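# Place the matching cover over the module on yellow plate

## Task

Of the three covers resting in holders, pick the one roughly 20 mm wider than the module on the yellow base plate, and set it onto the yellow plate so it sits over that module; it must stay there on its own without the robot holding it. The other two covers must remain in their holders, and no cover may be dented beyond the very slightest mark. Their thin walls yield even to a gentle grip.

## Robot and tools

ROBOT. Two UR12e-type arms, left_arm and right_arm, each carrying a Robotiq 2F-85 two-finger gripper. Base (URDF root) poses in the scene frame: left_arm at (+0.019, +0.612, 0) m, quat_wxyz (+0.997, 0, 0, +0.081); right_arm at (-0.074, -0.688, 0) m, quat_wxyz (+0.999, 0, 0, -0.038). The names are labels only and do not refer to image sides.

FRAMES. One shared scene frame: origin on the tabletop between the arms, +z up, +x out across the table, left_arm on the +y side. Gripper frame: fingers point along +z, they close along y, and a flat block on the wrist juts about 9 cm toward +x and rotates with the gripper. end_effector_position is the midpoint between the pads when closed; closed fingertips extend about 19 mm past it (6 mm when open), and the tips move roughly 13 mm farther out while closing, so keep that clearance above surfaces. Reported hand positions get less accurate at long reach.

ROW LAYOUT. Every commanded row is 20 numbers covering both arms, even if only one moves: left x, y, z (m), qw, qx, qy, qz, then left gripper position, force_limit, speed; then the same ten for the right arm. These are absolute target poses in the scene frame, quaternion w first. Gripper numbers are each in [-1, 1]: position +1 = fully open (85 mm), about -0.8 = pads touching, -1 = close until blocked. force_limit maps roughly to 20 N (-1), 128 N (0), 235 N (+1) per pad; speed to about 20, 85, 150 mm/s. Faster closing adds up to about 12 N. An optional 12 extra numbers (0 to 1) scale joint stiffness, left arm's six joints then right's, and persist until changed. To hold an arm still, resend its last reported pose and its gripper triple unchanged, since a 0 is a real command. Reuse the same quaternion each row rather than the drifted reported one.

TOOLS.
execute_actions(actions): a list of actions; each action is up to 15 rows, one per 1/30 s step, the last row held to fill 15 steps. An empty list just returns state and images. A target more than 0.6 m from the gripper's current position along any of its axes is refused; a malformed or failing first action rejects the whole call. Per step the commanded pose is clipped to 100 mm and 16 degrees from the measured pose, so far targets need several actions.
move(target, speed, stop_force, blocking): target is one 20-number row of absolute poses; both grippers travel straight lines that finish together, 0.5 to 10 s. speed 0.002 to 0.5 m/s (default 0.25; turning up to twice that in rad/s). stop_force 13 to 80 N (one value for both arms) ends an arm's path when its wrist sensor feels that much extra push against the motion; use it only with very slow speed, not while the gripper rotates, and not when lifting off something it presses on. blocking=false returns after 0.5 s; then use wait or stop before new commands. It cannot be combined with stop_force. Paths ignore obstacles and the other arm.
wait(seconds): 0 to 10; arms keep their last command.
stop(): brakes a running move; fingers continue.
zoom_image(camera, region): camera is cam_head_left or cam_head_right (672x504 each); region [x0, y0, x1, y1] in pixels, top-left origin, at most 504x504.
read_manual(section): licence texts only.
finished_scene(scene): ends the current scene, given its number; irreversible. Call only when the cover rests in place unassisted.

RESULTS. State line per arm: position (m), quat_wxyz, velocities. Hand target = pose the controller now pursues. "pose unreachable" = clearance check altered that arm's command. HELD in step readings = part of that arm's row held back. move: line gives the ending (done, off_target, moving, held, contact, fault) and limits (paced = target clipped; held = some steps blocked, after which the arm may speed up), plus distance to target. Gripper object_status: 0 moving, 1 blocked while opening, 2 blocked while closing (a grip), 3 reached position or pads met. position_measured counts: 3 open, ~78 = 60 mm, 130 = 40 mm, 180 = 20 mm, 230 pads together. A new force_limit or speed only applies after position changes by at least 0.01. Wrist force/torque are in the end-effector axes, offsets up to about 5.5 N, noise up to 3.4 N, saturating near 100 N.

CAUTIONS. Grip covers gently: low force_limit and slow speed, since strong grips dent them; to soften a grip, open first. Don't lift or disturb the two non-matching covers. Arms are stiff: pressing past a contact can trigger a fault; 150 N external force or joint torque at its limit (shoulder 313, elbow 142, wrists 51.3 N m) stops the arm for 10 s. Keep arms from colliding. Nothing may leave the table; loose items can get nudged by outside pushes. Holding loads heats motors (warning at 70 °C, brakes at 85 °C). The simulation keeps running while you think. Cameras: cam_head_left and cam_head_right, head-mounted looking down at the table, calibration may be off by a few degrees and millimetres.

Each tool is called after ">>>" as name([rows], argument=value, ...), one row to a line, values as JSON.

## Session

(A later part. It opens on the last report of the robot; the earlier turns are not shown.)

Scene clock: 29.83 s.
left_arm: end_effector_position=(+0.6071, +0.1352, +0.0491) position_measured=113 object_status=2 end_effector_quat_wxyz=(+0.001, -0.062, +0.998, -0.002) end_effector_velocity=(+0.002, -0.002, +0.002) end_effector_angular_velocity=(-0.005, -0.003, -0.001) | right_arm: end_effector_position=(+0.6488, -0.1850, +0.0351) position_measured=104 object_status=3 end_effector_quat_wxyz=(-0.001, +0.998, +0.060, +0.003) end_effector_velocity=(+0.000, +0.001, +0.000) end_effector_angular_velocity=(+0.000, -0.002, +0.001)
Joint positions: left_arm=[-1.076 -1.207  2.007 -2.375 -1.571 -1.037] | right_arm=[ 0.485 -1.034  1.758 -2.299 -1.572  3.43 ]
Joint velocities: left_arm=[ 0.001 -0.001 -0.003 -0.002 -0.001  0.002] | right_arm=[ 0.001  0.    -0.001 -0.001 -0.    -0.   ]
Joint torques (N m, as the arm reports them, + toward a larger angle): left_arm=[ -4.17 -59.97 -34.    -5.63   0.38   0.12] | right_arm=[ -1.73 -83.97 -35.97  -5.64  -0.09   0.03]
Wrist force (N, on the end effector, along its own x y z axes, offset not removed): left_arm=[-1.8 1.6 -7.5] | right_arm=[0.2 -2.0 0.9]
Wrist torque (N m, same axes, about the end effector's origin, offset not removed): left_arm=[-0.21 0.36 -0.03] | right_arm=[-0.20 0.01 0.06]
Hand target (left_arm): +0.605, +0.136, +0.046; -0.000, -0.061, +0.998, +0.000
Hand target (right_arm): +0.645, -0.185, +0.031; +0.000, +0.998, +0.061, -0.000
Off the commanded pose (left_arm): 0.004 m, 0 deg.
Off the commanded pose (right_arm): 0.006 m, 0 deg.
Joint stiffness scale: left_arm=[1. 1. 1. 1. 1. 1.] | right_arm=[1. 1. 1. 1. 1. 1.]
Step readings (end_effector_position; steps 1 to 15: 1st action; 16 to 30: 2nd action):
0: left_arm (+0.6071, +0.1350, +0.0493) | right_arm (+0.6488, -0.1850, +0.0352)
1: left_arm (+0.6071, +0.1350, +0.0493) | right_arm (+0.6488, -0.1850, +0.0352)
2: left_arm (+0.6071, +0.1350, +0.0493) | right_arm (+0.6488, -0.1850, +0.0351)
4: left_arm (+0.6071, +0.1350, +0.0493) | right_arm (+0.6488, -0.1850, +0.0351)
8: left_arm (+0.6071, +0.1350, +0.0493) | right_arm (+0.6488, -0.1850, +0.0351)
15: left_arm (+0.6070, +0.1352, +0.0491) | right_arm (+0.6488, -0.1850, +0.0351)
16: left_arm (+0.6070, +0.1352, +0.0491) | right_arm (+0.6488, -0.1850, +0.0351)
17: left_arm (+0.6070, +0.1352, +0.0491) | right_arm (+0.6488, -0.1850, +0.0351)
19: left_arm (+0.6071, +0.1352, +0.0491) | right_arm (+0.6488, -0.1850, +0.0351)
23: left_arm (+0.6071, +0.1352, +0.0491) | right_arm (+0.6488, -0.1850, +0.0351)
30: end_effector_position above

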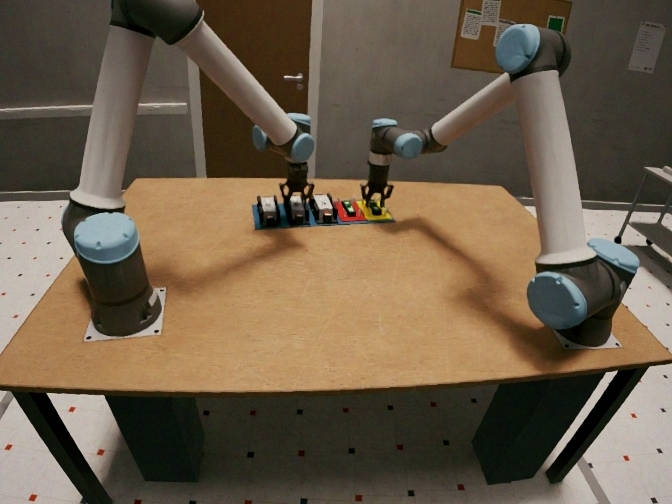

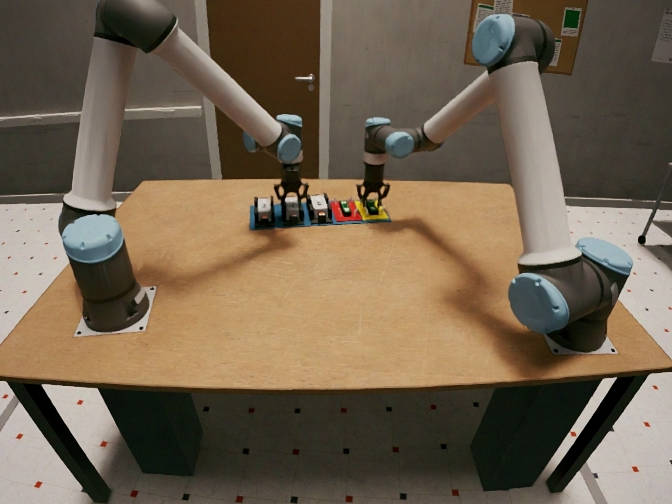

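>>> zoom_image(camera="cam_head_right", region=[272, 180, 312, 225])

>>> zoom_image(camera="cam_head_left", region=[277, 180, 337, 230])

Region (272, 180, 312, 225) of cam_head_right's 672x504 image, scaled by 11.200, with more detail than that image has.

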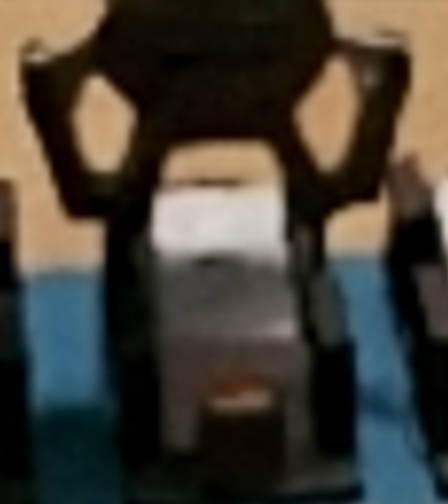

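Region (277, 180, 337, 230) of cam_head_left's 672x504 image, scaled by 8.400, with more detail than that image has.

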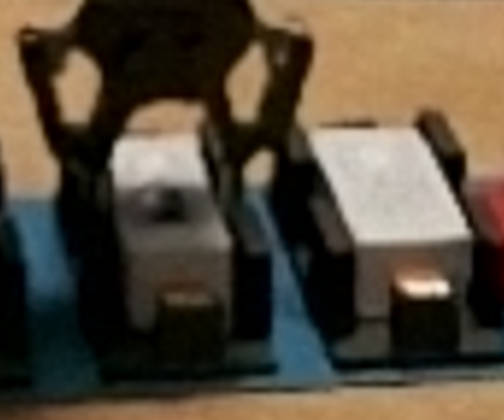

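>>> execute_actions([
  [[0.606,0.1355,0.047,0,-0.061,0.998,0,0.6,-1,0,0.647,-0.185,0.034,0,0.998,0.061,0,0.2,-1,0],[0.606,0.1355,0.047,0,-0.061,0.998,0,0.6,-1,0,0.647,-0.185,0.036,0,0.998,0.061,0,0.2,-1,0],[0.606,0.1355,0.047,0,-0.061,0.998,0,0.6,-1,0,0.647,-0.185,0.0376,0,0.998,0.061,0,0.2,-1,0],[0.606,0.1355,0.047,0,-0.061,0.998,0,0.6,-1,0,0.647,-0.185,0.0394,0,0.998,0.061,0,0.2,-1,0],[0.606,0.1355,0.047,0,-0.061,0.998,0,0.6,-1,0,0.647,-0.185,0.0417,0,0.998,0.061,0,0.2,-1,0],[0.606,0.1355,0.047,0,-0.061,0.998,0,0.6,-1,0,0.647,-0.185,0.0444,0,0.998,0.061,0,0.2,-1,0],[0.606,0.1355,0.047,0,-0.061,0.998,0,0.6,-1,0,0.647,-0.185,0.0473,0,0.998,0.061,0,0.2,-1,0],[0.606,0.1355,0.048,0,-0.061,0.998,0,0.6,-1,0,0.647,-0.185,0.0506,0,0.998,0.061,0,0.2,-1,0],[0.606,0.1355,0.0493,0,-0.061,0.998,0,0.6,-1,0,0.647,-0.185,0.054,0,0.998,0.061,0,0.2,-1,0],[0.606,0.1355,0.0503,0,-0.061,0.998,0,0.6,-1,0,0.647,-0.185,0.0576,0,0.998,0.061,0,0.2,-1,0],[0.606,0.1355,0.0518,0,-0.061,0.998,0,0.6,-1,0,0.647,-0.185,0.0613,0,0.998,0.061,0,0.2,-1,0],[0.606,0.1355,0.0538,0,-0.061,0.998,0,0.6,-1,0,0.647,-0.185,0.065,0,0.998,0.061,0,0.2,-1,0],[0.606,0.1355,0.0562,0,-0.061,0.998,0,0.6,-1,0,0.647,-0.185,0.0687,0,0.998,0.061,0,0.2,-1,0],[0.606,0.1355,0.059,0,-0.061,0.998,0,0.6,-1,0,0.647,-0.185,0.0724,0,0.998,0.061,0,0.2,-1,0],[0.606,0.1355,0.0622,0,-0.061,0.998,0,0.6,-1,0,0.647,-0.185,0.076,0,0.998,0.061,0,0.2,-1,0]],
  [[0.606,0.1355,0.0655,0,-0.061,0.998,0,0.6,-1,0,0.647,-0.185,0.0794,0,0.998,0.061,0,0.6,-1,0],[0.606,0.1355,0.0691,0,-0.061,0.998,0,0.6,-1,0,0.647,-0.185,0.0827,0,0.998,0.061,0,0.6,-1,0],[0.606,0.1355,0.0728,0,-0.061,0.998,0,0.6,-1,0,0.647,-0.185,0.0856,0,0.998,0.061,0,0.6,-1,0],[0.606,0.1355,0.0765,0,-0.061,0.998,0,0.6,-1,0,0.647,-0.185,0.0883,0,0.998,0.061,0,0.6,-1,0],[0.606,0.1355,0.0802,0,-0.061,0.998,0,0.6,-1,0,0.647,-0.185,0.0906,0,0.998,0.061,0,0.6,-1,0],[0.606,0.1355,0.0839,0,-0.061,0.998,0,0.6,-1,0,0.647,-0.185,0.0924,0,0.998,0.061,0,0.6,-1,0],[0.606,0.1355,0.0875,0,-0.061,0.998,0,0.6,-1,0,0.647,-0.185,0.0938,0,0.998,0.061,0,0.6,-1,0],[0.606,0.1355,0.0908,0,-0.061,0.998,0,0.6,-1,0,0.647,-0.185,0.0947,0,0.998,0.061,0,0.6,-1,0],[0.606,0.1355,0.094,0,-0.061,0.998,0,0.6,-1,0,0.647,-0.185,0.095,0,0.998,0.061,0,0.6,-1,0],[0.606,0.1355,0.0968,0,-0.061,0.998,0,0.6,-1,0,0.647,-0.185,0.095,0,0.998,0.061,0,0.6,-1,0],[0.606,0.1355,0.0992,0,-0.061,0.998,0,0.6,-1,0,0.647,-0.185,0.095,0,0.998,0.061,0,0.6,-1,0],[0.606,0.1355,0.1012,0,-0.061,0.998,0,0.6,-1,0,0.647,-0.185,0.095,0,0.998,0.061,0,0.6,-1,0],[0.606,0.1355,0.1027,0,-0.061,0.998,0,0.6,-1,0,0.647,-0.185,0.095,0,0.998,0.061,0,0.6,-1,0],[0.606,0.1355,0.1037,0,-0.061,0.998,0,0.6,-1,0,0.647,-0.185,0.095,0,0.998,0.061,0,0.6,-1,0],[0.606,0.1355,0.104,0,-0.061,0.998,0,0.6,-1,0,0.647,-0.185,0.095,0,0.998,0.061,0,0.6,-1,0]],
])

>>> move(target=[0.55, 0.37, 0.15, 0, -0.061, 0.998, 0, 0.6, -1, 0, 0.619, 0.029, 0.085, 0, 0.998, 0.061, 0, 0.6, -1, 0], speed=0.25)

Scene clock: 35.90 s.
left_arm: end_effector_position=(+0.6061, +0.1364, +0.0925) position_measured=53 object_status=3 end_effector_quat_wxyz=(+0.001, -0.062, +0.998, -0.002) end_effector_velocity=(+0.005, -0.007, +0.093) end_effector_angular_velocity=(-0.021, -0.017, -0.001) | right_arm: end_effector_position=(+0.6467, -0.1859, +0.0926) position_measured=54 object_status=0 end_effector_quat_wxyz=(+0.000, +0.998, +0.060, +0.001) end_effector_velocity=(-0.005, -0.002, +0.004) end_effector_angular_velocity=(-0.009, +0.024, -0.001)
Joint positions: left_arm=[-1.076 -1.263  1.985 -2.296 -1.571 -1.037] | right_arm=[ 0.485 -1.096  1.73  -2.206 -1.572  3.43 ]
Joint velocities: left_arm=[-0.    -0.105 -0.06   0.138  0.001  0.001] | right_arm=[-0.001 -0.004 -0.008  0.037  0.001  0.   ]
Joint torques (N m, as the arm reports them, + toward a larger angle): left_arm=[ -1.49 -60.37 -41.99  -4.29   0.4    0.51] | right_arm=[ -0.41 -84.12 -43.26  -4.62   0.12  -0.99]
Wrist force (N, on the end effector, along its own x y z axes, offset not removed): left_arm=[-0.2 -0.8 -0.8] | right_arm=[-1.0 -2.3 1.0]
Wrist torque (N m, same axes, about the end effector's origin, offset not removed): left_arm=[-0.17 -0.03 0.10] | right_arm=[-0.25 0.17 0.13]
Hand target (left_arm): +0.606, +0.136, +0.104; +0.000, -0.061, +0.998, -0.000
Hand target (right_arm): +0.647, -0.185, +0.095; -0.000, +0.998, +0.061, +0.000
Off the commanded pose (left_arm): 0.011 m, 0 deg.
Off the commanded pose (right_arm): 0.003 m, 0 deg.
Joint stiffness scale: left_arm=[1. 1. 1. 1. 1. 1.] | right_arm=[1. 1. 1. 1. 1. 1.]
Step readings (end_effector_position; steps 1 to 15: 1st action; 16 to 30: 2nd action):
0: left_arm (+0.6071, +0.1352, +0.0491) | right_arm (+0.6488, -0.1850, +0.0351)
1: left_arm (+0.6071, +0.1352, +0.0491) | right_arm (+0.6488, -0.1850, +0.0351)
2: left_arm (+0.6071, +0.1352, +0.0491) | right_arm (+0.6488, -0.1850, +0.0351)
4: left_arm (+0.6070, +0.1353, +0.0489) | right_arm (+0.6485, -0.1851, +0.0350)
8: left_arm (+0.6070, +0.1353, +0.0489) | right_arm (+0.6465, -0.1860, +0.0346)
15: left_arm (+0.6058, +0.1368, +0.0484) | right_arm (+0.6430, -0.1875, +0.0479)
16: left_arm (+0.6054, +0.1374, +0.0486) | right_arm (+0.6432, -0.1874, +0.0518)
17: left_arm (+0.6049, +0.1380, +0.0492) | right_arm (+0.6435, -0.1873, +0.0559)
19: left_arm (+0.6042, +0.1390, +0.0521) | right_arm (+0.6445, -0.1869, +0.0647)
23: left_arm (+0.6042, +0.1390, +0.0646) | right_arm (+0.6462, -0.1861, +0.0806)
30: end_effector_position above

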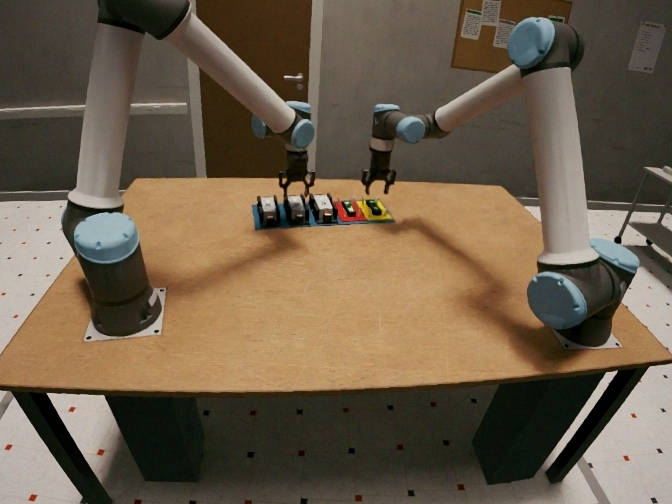

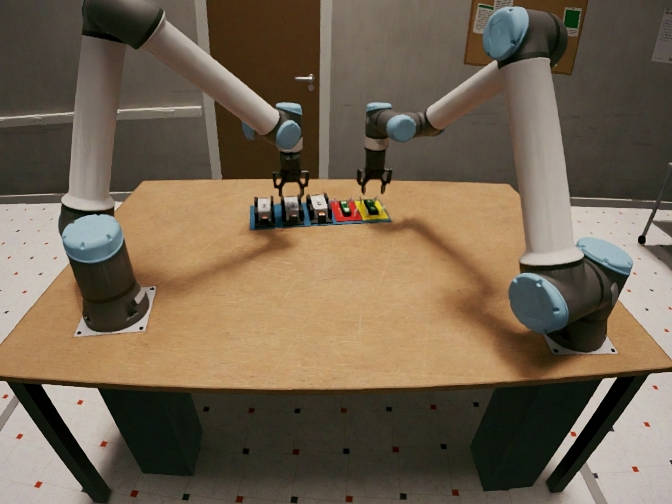

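Scene clock: 37.67 s.
left_arm: end_effector_position=(+0.5515, +0.3675, +0.1509) position_measured=53 object_status=3 end_effector_quat_wxyz=(+0.001, -0.061, +0.998, -0.001) end_effector_velocity=(-0.001, +0.000, +0.000) end_effector_angular_velocity=(+0.001, +0.002, -0.002) | right_arm: end_effector_position=(+0.6169, +0.0284, +0.0855) position_measured=53 object_status=3 end_effector_quat_wxyz=(+0.000, +0.998, +0.062, -0.000) end_effector_velocity=(-0.001, -0.000, -0.002) end_effector_angular_velocity=(-0.003, +0.004, -0.001)
Joint positions: left_arm=[-0.895 -1.594  2.249 -2.228 -1.571 -0.855] | right_arm=[ 0.704 -0.927  1.46  -2.103 -1.571  3.646]
Joint velocities: left_arm=[-0.    -0.001 -0.     0.003 -0.     0.002] | right_arm=[ 0.001  0.002 -0.001  0.003  0.     0.002]
Joint torques (N m, as the arm reports them, + toward a larger angle): left_arm=[  0.04 -38.43 -38.94  -4.1    0.37   0.49] | right_arm=[ -6.45 -95.33 -48.17  -5.23  -0.04   0.68]
Wrist force (N, on the end effector, along its own x y z axes, offset not removed): left_arm=[-3.1 0.9 -2.4] | right_arm=[-2.0 -3.3 0.6]
Wrist torque (N m, same axes, about the end effector's origin, offset not removed): left_arm=[0.12 0.50 0.18] | right_arm=[-0.39 0.47 0.19]
Hand target (left_arm): +0.550, +0.370, +0.150; -0.000, -0.061, +0.998, -0.000
Hand target (right_arm): +0.619, +0.029, +0.085; +0.000, +0.998, +0.061, -0.000
Off the commanded pose (left_arm): 0.003 m, 0 deg.
Off the commanded pose (right_arm): 0.002 m, 0 deg.
Joint stiffness scale: left_arm=[1. 1. 1. 1. 1. 1.] | right_arm=[1. 1. 1. 1. 1. 1.]
move: done

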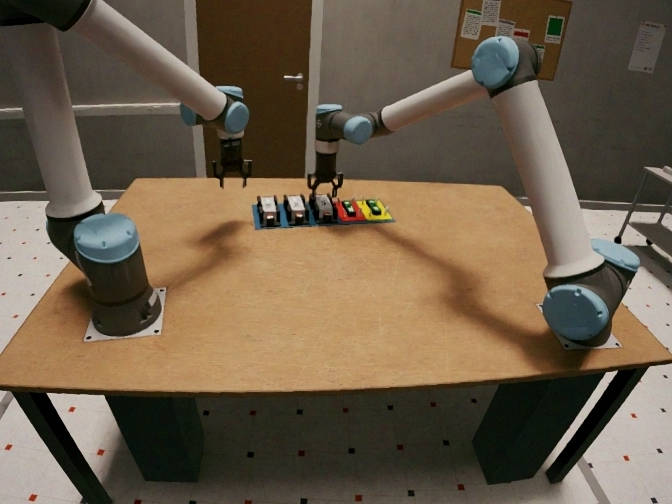

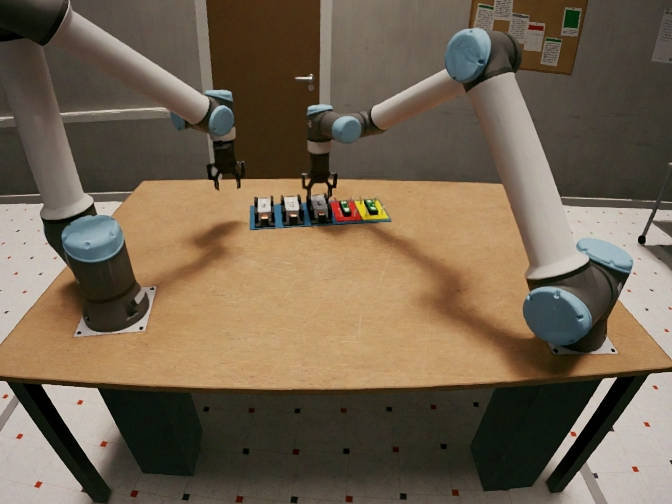

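>>> zoom_image(camera="cam_head_left", region=[296, 168, 356, 228])

>>> zoom_image(camera="cam_head_right", region=[290, 168, 350, 228])

>>> zoom_image(camera="cam_head_right", region=[277, 192, 309, 230])

Region (296, 168, 356, 228) of cam_head_left's 672x504 image, scaled by 8.400, with more detail than that image has.

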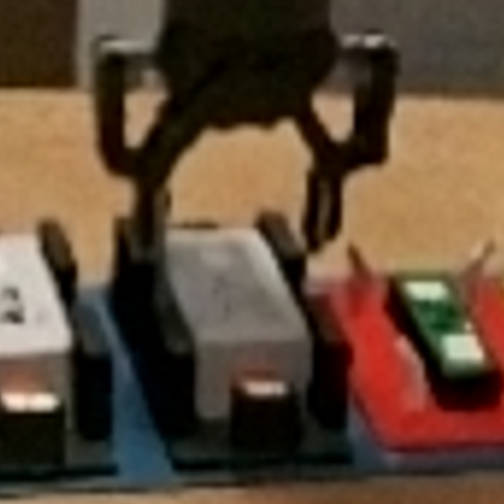

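Region (290, 168, 350, 228) of cam_head_right's 672x504 image, scaled by 8.400, with more detail than that image has.

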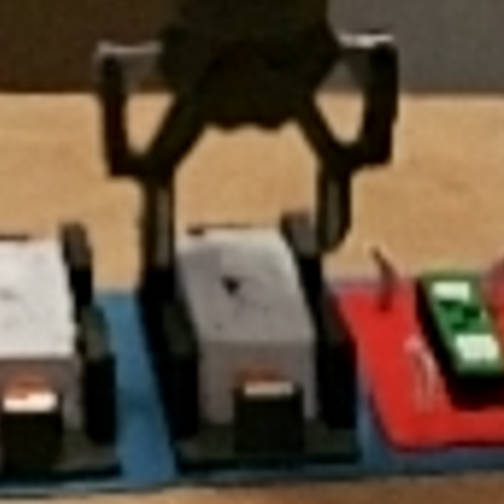

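Region (277, 192, 309, 230) of cam_head_right's 672x504 image, scaled by 13.263, with more detail than that image has; it fills the left 424 columns of this view, and the rest is white.

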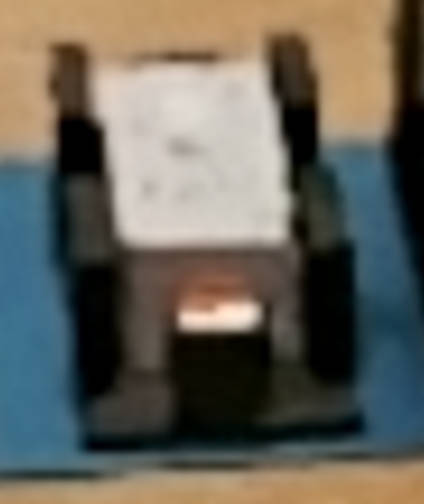

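>>> move(target=[0.5515, 0.3675, 0.1509, 0.001, -0.061, 0.998, -0.001, 0.6, -1, 0, 0.618, 0.028, 0.036, 0, 0.998, 0.061, 0, 0.6, -1, 0], speed=0.06, stop_force=15)

>>> move(target=[0.5515, 0.3675, 0.1509, 0.001, -0.061, 0.998, -0.001, 0.6, -1, 0, 0.621, 0.0305, 0.049, 0, 0.998, 0.061, 0, 0.6, -1, 0], speed=0.03)

Scene clock: 42.30 s.
left_arm: end_effector_position=(+0.5515, +0.3676, +0.1509) position_measured=53 object_status=3 end_effector_quat_wxyz=(+0.000, -0.061, +0.998, -0.001) end_effector_velocity=(-0.000, +0.000, +0.001) end_effector_angular_velocity=(-0.001, -0.000, +0.000) | right_arm: end_effector_position=(+0.6189, +0.0299, +0.0394) position_measured=53 object_status=3 end_effector_quat_wxyz=(-0.001, +0.998, +0.062, +0.001) end_effector_velocity=(+0.001, +0.001, +0.001) end_effector_angular_velocity=(+0.002, -0.006, +0.000)
Joint positions: left_arm=[-0.895 -1.594  2.249 -2.227 -1.571 -0.854] | right_arm=[ 0.704 -0.884  1.48  -2.17  -1.571  3.646]
Joint velocities: left_arm=[ 0.    -0.001 -0.     0.    -0.     0.   ] | right_arm=[ 0.    -0.     0.    -0.006 -0.002 -0.   ]
Joint torques (N m, as the arm reports them, + toward a larger angle): left_arm=[ -1.89 -35.82 -42.13  -5.62   0.77   0.04] | right_arm=[ -4.26 -99.2  -39.29  -4.96  -0.87   0.48]
Wrist force (N, on the end effector, along its own x y z axes, offset not removed): left_arm=[-2.5 0.0 -0.6] | right_arm=[-2.7 -2.2 1.4]
Wrist torque (N m, same axes, about the end effector's origin, offset not removed): left_arm=[0.03 0.35 0.06] | right_arm=[-0.17 0.56 0.17]
Hand target (left_arm): +0.552, +0.367, +0.151; +0.001, -0.061, +0.998, -0.001
Hand target (right_arm): +0.618, +0.028, +0.036; +0.000, +0.998, +0.061, -0.000
Off the commanded pose (left_arm): 0.000 m, 0 deg.
Off the commanded pose (right_arm): 0.004 m, 0 deg.
Joint stiffness scale: left_arm=[1. 1. 1. 1. 1. 1.] | right_arm=[1. 1. 1. 1. 1. 1.]
move: off_target (right_arm)

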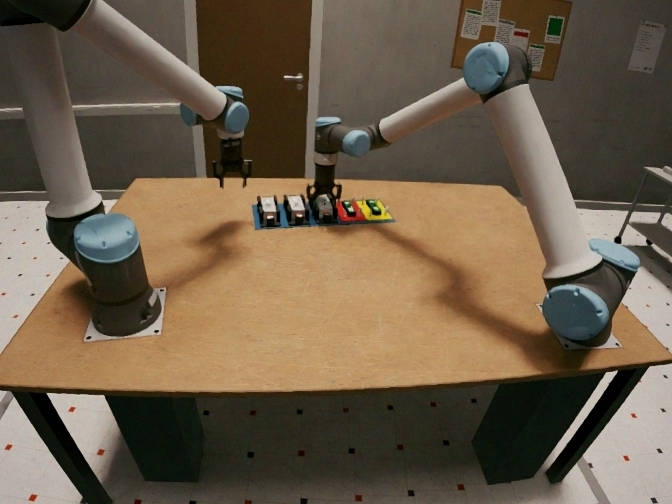

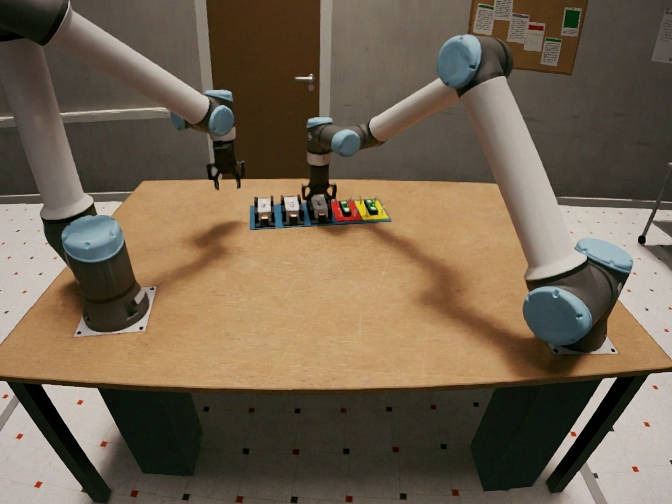

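Scene clock: 43.23 s.
left_arm: end_effector_position=(+0.5515, +0.3676, +0.1509) position_measured=53 object_status=3 end_effector_quat_wxyz=(+0.000, -0.061, +0.998, -0.001) end_effector_velocity=(-0.000, +0.001, -0.000) end_effector_angular_velocity=(+0.001, -0.001, -0.002) | right_arm: end_effector_position=(+0.6185, +0.0296, +0.0447) position_measured=53 object_status=3 end_effector_quat_wxyz=(+0.001, +0.998, +0.062, -0.002) end_effector_velocity=(-0.001, +0.000, -0.001) end_effector_angular_velocity=(-0.002, +0.003, +0.000)
Joint positions: left_arm=[-0.895 -1.594  2.249 -2.227 -1.571 -0.854] | right_arm=[ 0.704 -0.887  1.472 -2.151 -1.571  3.646]
Joint velocities: left_arm=[-0.    -0.     0.001 -0.001  0.002  0.002] | right_arm=[ 0.001  0.    -0.     0.004  0.001  0.   ]
Joint torques (N m, as the arm reports them, + toward a larger angle): left_arm=[ -2.61 -37.07 -42.38  -5.72   0.29  -0.01] | right_arm=[  -3.05 -102.16  -46.22   -4.75   -0.08    0.28]
Wrist force (N, on the end effector, along its own x y z axes, offset not removed): left_arm=[-1.8 0.2 -1.4] | right_arm=[-1.1 -1.3 -0.9]
Wrist torque (N m, same axes, about the end effector's origin, offset not removed): left_arm=[0.07 0.28 0.14] | right_arm=[-0.03 0.25 0.16]
Hand target (left_arm): +0.552, +0.367, +0.151; +0.001, -0.061, +0.998, -0.001
Hand target (right_arm): +0.621, +0.030, +0.049; -0.000, +0.998, +0.061, +0.000
Off the commanded pose (left_arm): 0.000 m, 0 deg.
Off the commanded pose (right_arm): 0.005 m, 0 deg.
Joint stiffness scale: left_arm=[1. 1. 1. 1. 1. 1.] | right_arm=[1. 1. 1. 1. 1. 1.]
move: off_target (right_arm)

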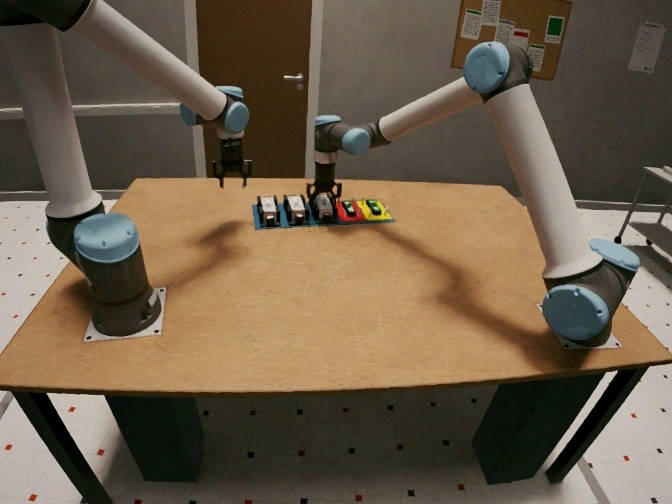

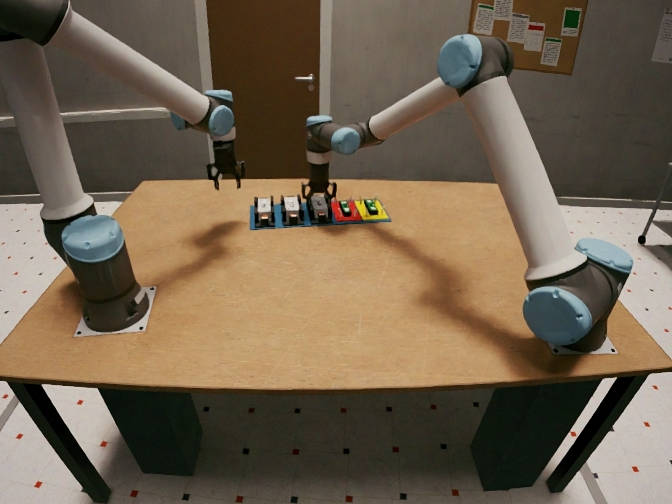

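>>> execute_actions([
  [[0.5515,0.3675,0.1509,0.001,-0.061,0.998,-0.001,0.6,-1,0,0.621,0.0305,0.049,0,0.998,0.061,0,0.42,-1,0],[0.5515,0.3675,0.1509,0.001,-0.061,0.998,-0.001,0.6,-1,0,0.621,0.0305,0.049,0,0.998,0.061,0,0.42,-1,0],[0.5515,0.3675,0.1509,0.001,-0.061,0.998,-0.001,0.6,-1,0,0.621,0.0305,0.049,0,0.998,0.061,0,0.42,-1,0],[0.5515,0.3675,0.1509,0.001,-0.061,0.998,-0.001,0.6,-1,0,0.621,0.0305,0.049,0,0.998,0.061,0,0.42,-1,0],[0.5515,0.3675,0.1509,0.001,-0.061,0.998,-0.001,0.6,-1,0,0.621,0.0305,0.049,0,0.998,0.061,0,0.42,-1,0],[0.5515,0.3675,0.1509,0.001,-0.061,0.998,-0.001,0.6,-1,0,0.621,0.0305,0.049,0,0.998,0.061,0,0.42,-1,0],[0.5515,0.3675,0.1509,0.001,-0.061,0.998,-0.001,0.6,-1,0,0.621,0.0305,0.049,0,0.998,0.061,0,0.42,-1,0],[0.5515,0.3675,0.1509,0.001,-0.061,0.998,-0.001,0.6,-1,0,0.621,0.0305,0.049,0,0.998,0.061,0,-1,-1,-1]],
  [[0.5515,0.3675,0.1509,0.001,-0.061,0.998,-0.001,0.6,-1,0,0.621,0.0305,0.049,0,0.998,0.061,0,-1,-1,-1]],
])

Scene clock: 44.97 s.
left_arm: end_effector_position=(+0.5515, +0.3676, +0.1509) position_measured=53 object_status=3 end_effector_quat_wxyz=(+0.000, -0.061, +0.998, -0.001) end_effector_velocity=(+0.000, +0.000, +0.001) end_effector_angular_velocity=(-0.001, -0.001, +0.001) | right_arm: end_effector_position=(+0.6188, +0.0286, +0.0450) position_measured=101 object_status=0 end_effector_quat_wxyz=(+0.002, +0.998, +0.061, -0.002) end_effector_velocity=(+0.001, -0.001, -0.000) end_effector_angular_velocity=(+0.001, +0.001, -0.001)
Joint positions: left_arm=[-0.895 -1.594  2.249 -2.227 -1.571 -0.854] | right_arm=[ 0.703 -0.888  1.472 -2.15  -1.572  3.646]
Joint velocities: left_arm=[ 0.    -0.002 -0.001  0.001  0.    -0.001] | right_arm=[-0.001  0.001 -0.     0.     0.001 -0.   ]
Joint torques (N m, as the arm reports them, + toward a larger angle): left_arm=[ -1.17 -34.56 -42.44  -5.84   0.42  -0.03] | right_arm=[  -0.67 -102.01  -46.66   -5.4     0.46    0.17]
Wrist force (N, on the end effector, along its own x y z axes, offset not removed): left_arm=[-3.8 0.5 1.4] | right_arm=[-2.1 -0.1 0.8]
Wrist torque (N m, same axes, about the end effector's origin, offset not removed): left_arm=[0.05 0.63 0.14] | right_arm=[-0.08 0.09 -0.10]
Hand target (left_arm): +0.552, +0.367, +0.151; +0.001, -0.061, +0.998, -0.001
Hand target (right_arm): +0.621, +0.030, +0.049; -0.000, +0.998, +0.061, +0.000
Off the commanded pose (left_arm): 0.000 m, 0 deg.
Off the commanded pose (right_arm): 0.005 m, 0 deg.
Joint stiffness scale: left_arm=[1. 1. 1. 1. 1. 1.] | right_arm=[1. 1. 1. 1. 1. 1.]
Step readings (end_effector_position; steps 1 to 15: 1st action; 16 to 30: 2nd action):
0: left_arm (+0.5515, +0.3676, +0.1509) | right_arm (+0.6183, +0.0295, +0.0447)
1: left_arm (+0.5515, +0.3676, +0.1509) | right_arm (+0.6183, +0.0295, +0.0447)
2: left_arm (+0.5515, +0.3676, +0.1509) | right_arm (+0.6183, +0.0295, +0.0447)
4: left_arm (+0.5515, +0.3676, +0.1509) | right_arm (+0.6183, +0.0295, +0.0447)
8: left_arm (+0.5515, +0.3676, +0.1509) | right_arm (+0.6183, +0.0295, +0.0447)
15: left_arm (+0.5515, +0.3676, +0.1509) | right_arm (+0.6183, +0.0295, +0.0447)
16: left_arm (+0.5515, +0.3676, +0.1509) | right_arm (+0.6183, +0.0295, +0.0447)
17: left_arm (+0.5515, +0.3676, +0.1509) | right_arm (+0.6183, +0.0294, +0.0447)
19: left_arm (+0.5515, +0.3676, +0.1509) | right_arm (+0.6185, +0.0290, +0.0446)
23: left_arm (+0.5515, +0.3676, +0.1509) | right_arm (+0.6188, +0.0286, +0.0449)
30: end_effector_position above

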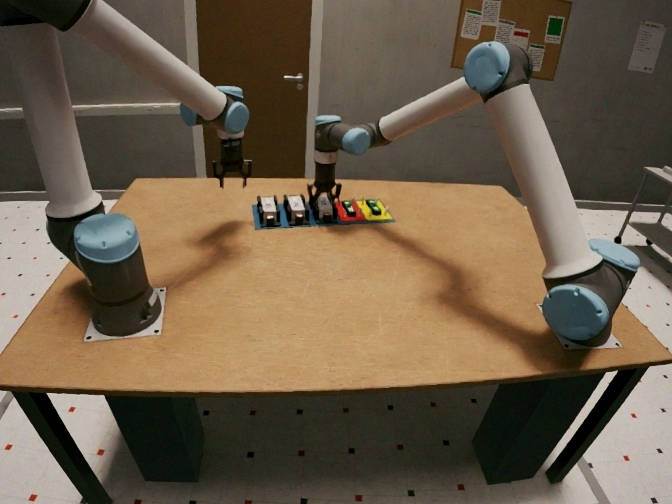

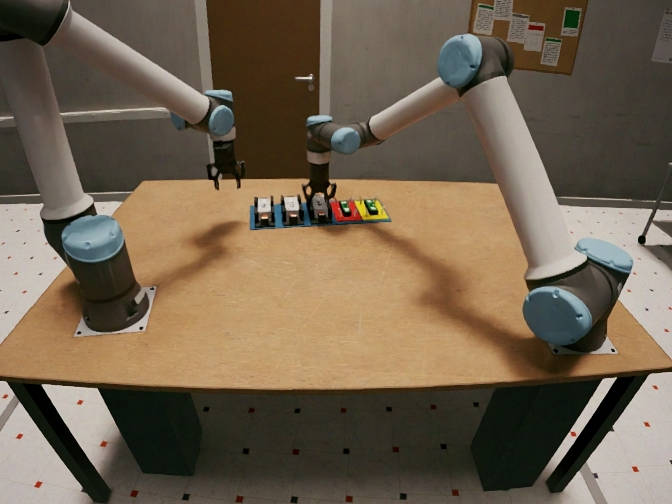

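>>> execute_actions([
  [[0.5515,0.3675,0.1509,0.001,-0.061,0.998,-0.001,0.6,-1,0,0.6211,0.0303,0.0492,0,0.998,0.061,0,-1,-1,-1],[0.5515,0.3675,0.1509,0.001,-0.061,0.998,-0.001,0.6,-1,0,0.6212,0.0301,0.0495,0,0.998,0.061,0,-1,-1,-1],[0.5515,0.3675,0.1509,0.001,-0.061,0.998,-0.001,0.6,-1,0,0.6213,0.0299,0.0499,0,0.998,0.061,0,-1,-1,-1],[0.5515,0.3675,0.1509,0.001,-0.061,0.998,-0.001,0.6,-1,0,0.6214,0.0297,0.0503,0,0.998,0.061,0,-1,-1,-1],[0.5515,0.3675,0.1509,0.001,-0.061,0.998,-0.001,0.6,-1,0,0.6215,0.0295,0.0507,0,0.998,0.061,0,-1,-1,-1],[0.5515,0.3675,0.1509,0.001,-0.061,0.998,-0.001,0.6,-1,0,0.6215,0.0295,0.0511,0,0.998,0.061,0,-1,-1,-1],[0.5515,0.3675,0.1509,0.001,-0.061,0.998,-0.001,0.6,-1,0,0.6215,0.0295,0.0515,0,0.998,0.061,0,-1,-1,-1],[0.5515,0.3675,0.1509,0.001,-0.061,0.998,-0.001,0.6,-1,0,0.6215,0.0295,0.0519,0,0.998,0.061,0,-1,-1,-1],[0.5515,0.3675,0.1509,0.001,-0.061,0.998,-0.001,0.6,-1,0,0.6215,0.0295,0.0523,0,0.998,0.061,0,-1,-1,-1],[0.5515,0.3675,0.1509,0.001,-0.061,0.998,-0.001,0.6,-1,0,0.6215,0.0295,0.0527,0,0.998,0.061,0,-1,-1,-1],[0.5515,0.3675,0.1509,0.001,-0.061,0.998,-0.001,0.6,-1,0,0.6215,0.0295,0.0531,0,0.998,0.061,0,-1,-1,-1],[0.5515,0.3675,0.1509,0.001,-0.061,0.998,-0.001,0.6,-1,0,0.6215,0.0295,0.0534,0,0.998,0.061,0,-1,-1,-1],[0.5515,0.3675,0.1509,0.001,-0.061,0.998,-0.001,0.6,-1,0,0.6215,0.0295,0.0537,0,0.998,0.061,0,-1,-1,-1],[0.5515,0.3675,0.1509,0.001,-0.061,0.998,-0.001,0.6,-1,0,0.6215,0.0295,0.0539,0,0.998,0.061,0,-1,-1,-1],[0.5515,0.3675,0.1509,0.001,-0.061,0.998,-0.001,0.6,-1,0,0.6215,0.0295,0.054,0,0.998,0.061,0,-1,-1,-1]],
])

Scene clock: 46.73 s.
left_arm: end_effector_position=(+0.5515, +0.3676, +0.1509) position_measured=53 object_status=3 end_effector_quat_wxyz=(+0.000, -0.061, +0.998, -0.001) end_effector_velocity=(+0.000, -0.000, -0.001) end_effector_angular_velocity=(+0.000, -0.000, +0.000) | right_arm: end_effector_position=(+0.6184, +0.0284, +0.0451) position_measured=101 object_status=2 end_effector_quat_wxyz=(+0.002, +0.998, +0.061, -0.003) end_effector_velocity=(-0.001, -0.000, -0.000) end_effector_angular_velocity=(-0.002, +0.006, -0.000)
Joint positions: left_arm=[-0.895 -1.594  2.249 -2.227 -1.571 -0.854] | right_arm=[ 0.703 -0.888  1.472 -2.148 -1.571  3.646]
Joint velocities: left_arm=[ 0.     0.001  0.    -0.001  0.    -0.   ] | right_arm=[-0.     0.001 -0.002  0.007  0.001  0.   ]
Joint torques (N m, as the arm reports them, + toward a larger angle): left_arm=[ -2.9  -36.14 -41.79  -5.6    0.44   0.01] | right_arm=[  -4.06 -107.64  -47.11   -4.85    0.38   -0.46]
Wrist force (N, on the end effector, along its own x y z axes, offset not removed): left_arm=[-3.0 0.4 0.3] | right_arm=[1.1 -6.1 6.4]
Wrist torque (N m, same axes, about the end effector's origin, offset not removed): left_arm=[0.11 0.49 0.08] | right_arm=[-0.28 0.35 -0.06]
Hand target (left_arm): +0.552, +0.367, +0.151; +0.001, -0.061, +0.998, -0.001
Hand target (right_arm): +0.621, +0.029, +0.054; -0.000, +0.998, +0.061, +0.000
Off the commanded pose (left_arm): 0.000 m, 0 deg.
Off the commanded pose (right_arm): 0.009 m, 0 deg.
Joint stiffness scale: left_arm=[1. 1. 1. 1. 1. 1.] | right_arm=[1. 1. 1. 1. 1. 1.]
Step readings (end_effector_position):
0: left_arm (+0.5515, +0.3676, +0.1509) | right_arm (+0.6188, +0.0286, +0.0450)
1: left_arm (+0.5515, +0.3676, +0.1509) | right_arm (+0.6188, +0.0286, +0.0450)
2: left_arm (+0.5515, +0.3676, +0.1509) | right_arm (+0.6188, +0.0286, +0.0450)
4: left_arm (+0.5515, +0.3676, +0.1509) | right_arm (+0.6188, +0.0286, +0.0450)
8: left_arm (+0.5515, +0.3676, +0.1509) | right_arm (+0.6187, +0.0285, +0.0450)
15: end_effector_position above

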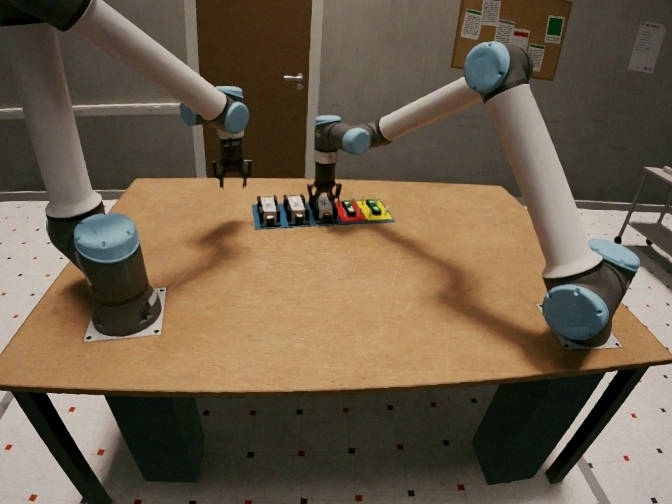

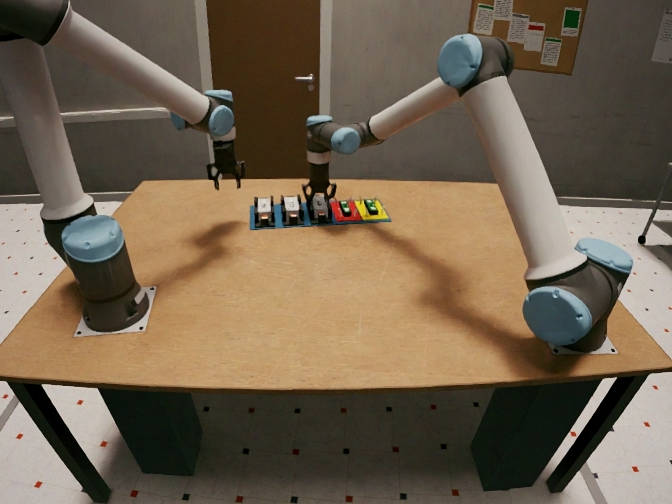

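>>> execute_actions(actions=[])

Scene clock: 46.87 s.
left_arm: end_effector_position=(+0.5515, +0.3676, +0.1509) position_measured=53 object_status=3 end_effector_quat_wxyz=(+0.000, -0.061, +0.998, -0.001) end_effector_velocity=(-0.001, -0.000, +0.001) end_effector_angular_velocity=(-0.002, +0.000, +0.001) | right_arm: end_effector_position=(+0.6183, +0.0283, +0.0452) position_measured=101 object_status=2 end_effector_quat_wxyz=(+0.002, +0.998, +0.061, -0.003) end_effector_velocity=(-0.001, -0.001, -0.001) end_effector_angular_velocity=(-0.003, +0.004, +0.000)
Joint positions: left_arm=[-0.895 -1.594  2.249 -2.227 -1.571 -0.854] | right_arm=[ 0.703 -0.888  1.472 -2.147 -1.571  3.646]
Joint velocities: left_arm=[ 0.    -0.002  0.     0.    -0.001 -0.001] | right_arm=[ 0.     0.001 -0.     0.005  0.    -0.   ]
Joint torques (N m, as the arm reports them, + toward a larger angle): left_arm=[ -2.54 -35.4  -41.95  -5.68   0.49   0.33] | right_arm=[  -4.4  -114.28  -48.11   -3.66   -0.14   -0.31]
Wrist force (N, on the end effector, along its own x y z axes, offset not removed): left_arm=[-3.2 2.6 -0.6] | right_arm=[1.9 -5.6 9.1]
Wrist torque (N m, same axes, about the end effector's origin, offset not removed): left_arm=[0.44 0.57 0.07] | right_arm=[-0.28 0.34 -0.11]
Hand target (left_arm): +0.552, +0.367, +0.151; +0.001, -0.061, +0.998, -0.001
Hand target (right_arm): +0.621, +0.029, +0.054; -0.000, +0.998, +0.061, +0.000
Off the commanded pose (left_arm): 0.000 m, 0 deg.
Off the commanded pose (right_arm): 0.009 m, 0 deg.
Joint stiffness scale: left_arm=[1. 1. 1. 1. 1. 1.] | right_arm=[1. 1. 1. 1. 1. 1.]

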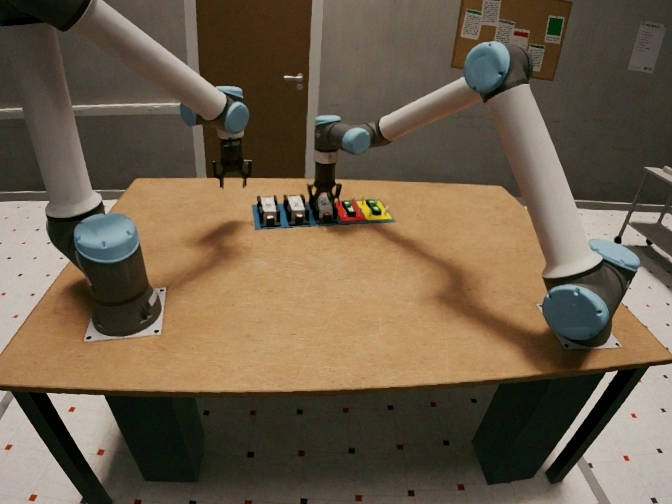

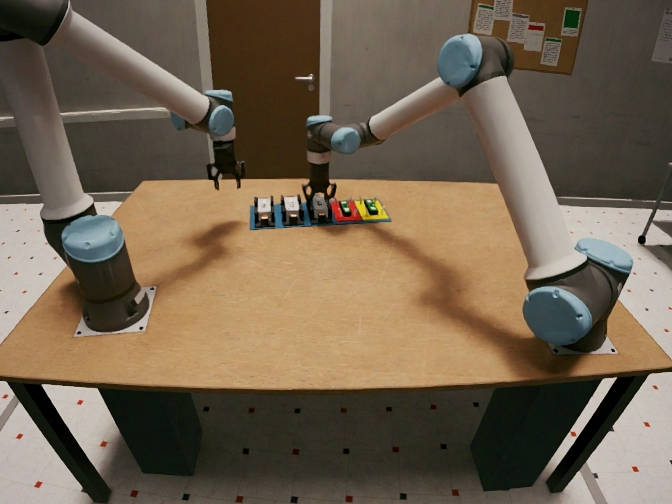

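>>> execute_actions([
  [[0.5515,0.3675,0.1509,0.001,-0.061,0.998,-0.001,0.6,-1,0,0.6219,0.0298,0.0543,-0.0004,0.998,0.061,0.0006,-1,-1,-1],[0.5515,0.3675,0.1509,0.001,-0.061,0.998,-0.001,0.6,-1,0,0.6222,0.0300,0.0546,-0.0007,0.998,0.061,0.0011,-1,-1,-1],[0.5515,0.3675,0.1509,0.001,-0.061,0.998,-0.001,0.6,-1,0,0.6225,0.0303,0.055,-0.001,0.998,0.061,0.0016,-1,-1,-1],[0.5515,0.3675,0.1509,0.001,-0.061,0.998,-0.001,0.6,-1,0,0.6228,0.0305,0.0554,-0.0013,0.998,0.061,0.002,-1,-1,-1],[0.5515,0.3675,0.1509,0.001,-0.061,0.998,-0.001,0.6,-1,0,0.6231,0.0307,0.0558,-0.0016,0.998,0.061,0.0025,-1,-1,-1],[0.5515,0.3675,0.1509,0.001,-0.061,0.998,-0.001,0.6,-1,0,0.6234,0.031,0.0562,-0.0019,0.998,0.061,0.003,-1,-1,-1],[0.5515,0.3675,0.1509,0.001,-0.061,0.998,-0.001,0.6,-1,0,0.6237,0.0312,0.0566,-0.0022,0.998,0.061,0.0034,-1,-1,-1],[0.5515,0.3675,0.1509,0.001,-0.061,0.998,-0.001,0.6,-1,0,0.624,0.0314,0.057,-0.0025,0.998,0.061,0.0039,-1,-1,-1],[0.5515,0.3675,0.1509,0.001,-0.061,0.998,-0.001,0.6,-1,0,0.6243,0.0316,0.0574,-0.0028,0.998,0.061,0.0043,-1,-1,-1],[0.5515,0.3675,0.1509,0.001,-0.061,0.998,-0.001,0.6,-1,0,0.6246,0.0318,0.0578,-0.0031,0.998,0.061,0.0048,-1,-1,-1],[0.5515,0.3675,0.1509,0.001,-0.061,0.998,-0.001,0.6,-1,0,0.6249,0.032,0.0582,-0.0033,0.998,0.061,0.0052,-1,-1,-1],[0.5515,0.3675,0.1509,0.001,-0.061,0.998,-0.001,0.6,-1,0,0.6252,0.0323,0.0586,-0.0036,0.998,0.061,0.0056,-1,-1,-1],[0.5515,0.3675,0.1509,0.001,-0.061,0.998,-0.001,0.6,-1,0,0.6255,0.0325,0.059,-0.0038,0.998,0.061,0.0059,-1,-1,-1]],
])

Scene clock: 50.80 s.
left_arm: end_effector_position=(+0.5515, +0.3676, +0.1509) position_measured=53 object_status=3 end_effector_quat_wxyz=(+0.000, -0.061, +0.998, -0.001) end_effector_velocity=(-0.000, +0.000, +0.000) end_effector_angular_velocity=(+0.001, +0.001, +0.000) | right_arm: end_effector_position=(+0.6187, +0.0287, +0.0458) position_measured=102 object_status=2 end_effector_quat_wxyz=(+0.002, +0.998, +0.061, -0.003) end_effector_velocity=(+0.001, +0.001, +0.003) end_effector_angular_velocity=(+0.005, -0.005, +0.000)
Joint positions: left_arm=[-0.895 -1.594  2.249 -2.227 -1.571 -0.854] | right_arm=[ 0.703 -0.888  1.472 -2.148 -1.571  3.646]
Joint velocities: left_arm=[-0.    -0.    -0.     0.002 -0.001 -0.001] | right_arm=[ 0.    -0.003  0.001 -0.004  0.001 -0.   ]
Joint torques (N m, as the arm reports them, + toward a larger angle): left_arm=[ -1.11 -37.01 -42.04  -5.64   0.42   0.14] | right_arm=[  -6.29 -113.35  -51.43   -7.33    0.25   -0.37]
Wrist force (N, on the end effector, along its own x y z axes, offset not removed): left_arm=[-1.7 0.3 -0.2] | right_arm=[-3.1 -1.9 7.3]
Wrist torque (N m, same axes, about the end effector's origin, offset not removed): left_arm=[-0.01 0.22 0.05] | right_arm=[-0.43 0.56 -0.17]
Hand target (left_arm): +0.552, +0.367, +0.151; +0.001, -0.061, +0.998, -0.001
Hand target (right_arm): +0.625, +0.032, +0.059; -0.004, +0.998, +0.061, +0.006
Off the commanded pose (left_arm): 0.000 m, 0 deg.
Off the commanded pose (right_arm): 0.015 m, 1 deg.
Joint stiffness scale: left_arm=[1. 1. 1. 1. 1. 1.] | right_arm=[1. 1. 1. 1. 1. 1.]
Step readings (end_effector_position):
0: left_arm (+0.5515, +0.3676, +0.1509) | right_arm (+0.6182, +0.0283, +0.0452)
1: left_arm (+0.5515, +0.3676, +0.1509) | right_arm (+0.6182, +0.0283, +0.0452)
2: left_arm (+0.5515, +0.3676, +0.1509) | right_arm (+0.6182, +0.0283, +0.0452)
4: left_arm (+0.5515, +0.3676, +0.1509) | right_arm (+0.6182, +0.0283, +0.0453)
8: left_arm (+0.5515, +0.3676, +0.1509) | right_arm (+0.6183, +0.0284, +0.0453)
15: end_effector_position above

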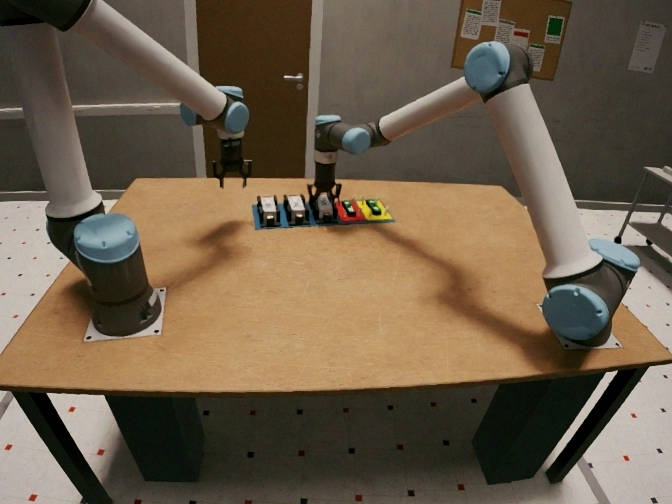

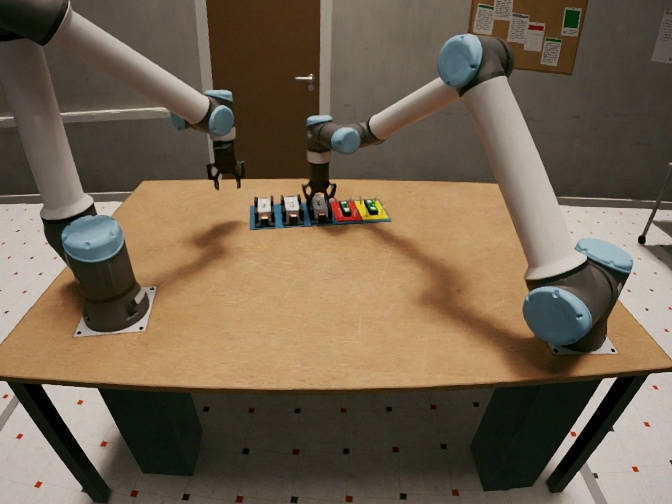

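>>> wait(seconds=0)

Scene clock: 50.90 s.
left_arm: end_effector_position=(+0.5515, +0.3676, +0.1509) position_measured=53 object_status=3 end_effector_quat_wxyz=(+0.000, -0.061, +0.998, -0.001) end_effector_velocity=(+0.001, +0.000, +0.001) end_effector_angular_velocity=(+0.000, -0.001, -0.003) | right_arm: end_effector_position=(+0.6188, +0.0287, +0.0461) position_measured=102 object_status=2 end_effector_quat_wxyz=(+0.002, +0.998, +0.061, -0.002) end_effector_velocity=(+0.000, +0.001, +0.002) end_effector_angular_velocity=(+0.001, -0.003, +0.001)
Joint positions: left_arm=[-0.895 -1.594  2.249 -2.227 -1.571 -0.854] | right_arm=[ 0.703 -0.889  1.472 -2.148 -1.571  3.646]
Joint velocities: left_arm=[ 0.    -0.    -0.001  0.001  0.001  0.003] | right_arm=[ 0.001 -0.002 -0.    -0.001 -0.001 -0.   ]
Joint torques (N m, as the arm reports them, + toward a larger angle): left_arm=[ -2.15 -36.03 -42.15  -5.55   0.21   0.03] | right_arm=[  -3.23 -111.08  -51.09   -7.2    -0.07   -0.18]
Wrist force (N, on the end effector, along its own x y z axes, offset not removed): left_arm=[-2.5 2.6 -2.1] | right_arm=[-3.4 -0.4 10.0]
Wrist torque (N m, same axes, about the end effector's origin, offset not removed): left_arm=[0.51 0.43 0.17] | right_arm=[-0.26 0.58 -0.18]
Hand target (left_arm): +0.552, +0.367, +0.151; +0.001, -0.061, +0.998, -0.001
Hand target (right_arm): +0.625, +0.032, +0.059; -0.004, +0.998, +0.061, +0.006
Off the commanded pose (left_arm): 0.000 m, 0 deg.
Off the commanded pose (right_arm): 0.015 m, 1 deg.
Joint stiffness scale: left_arm=[1. 1. 1. 1. 1. 1.] | right_arm=[1. 1. 1. 1. 1. 1.]

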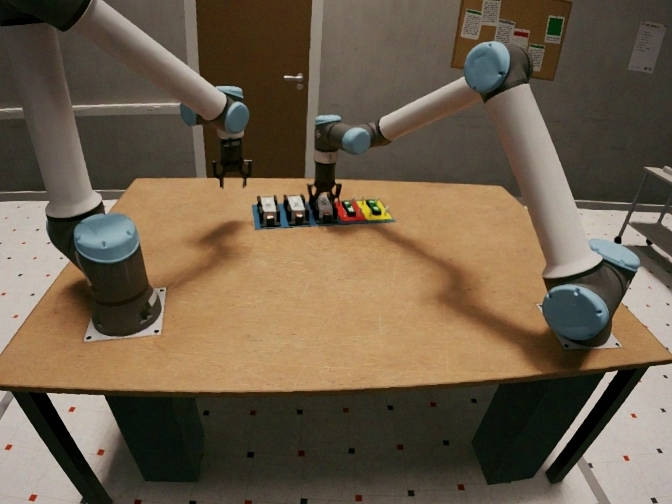

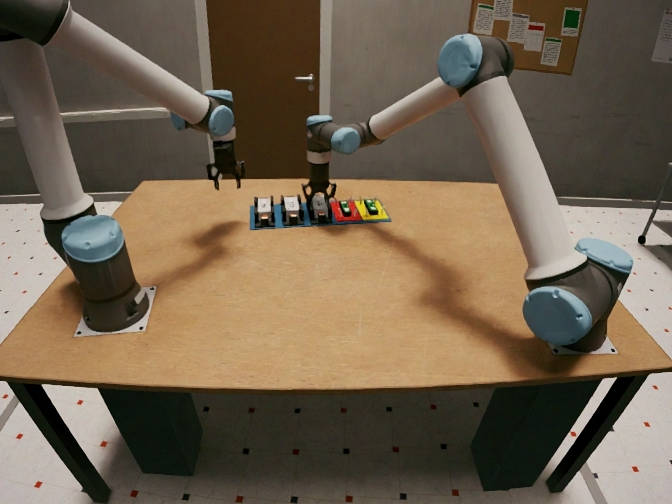

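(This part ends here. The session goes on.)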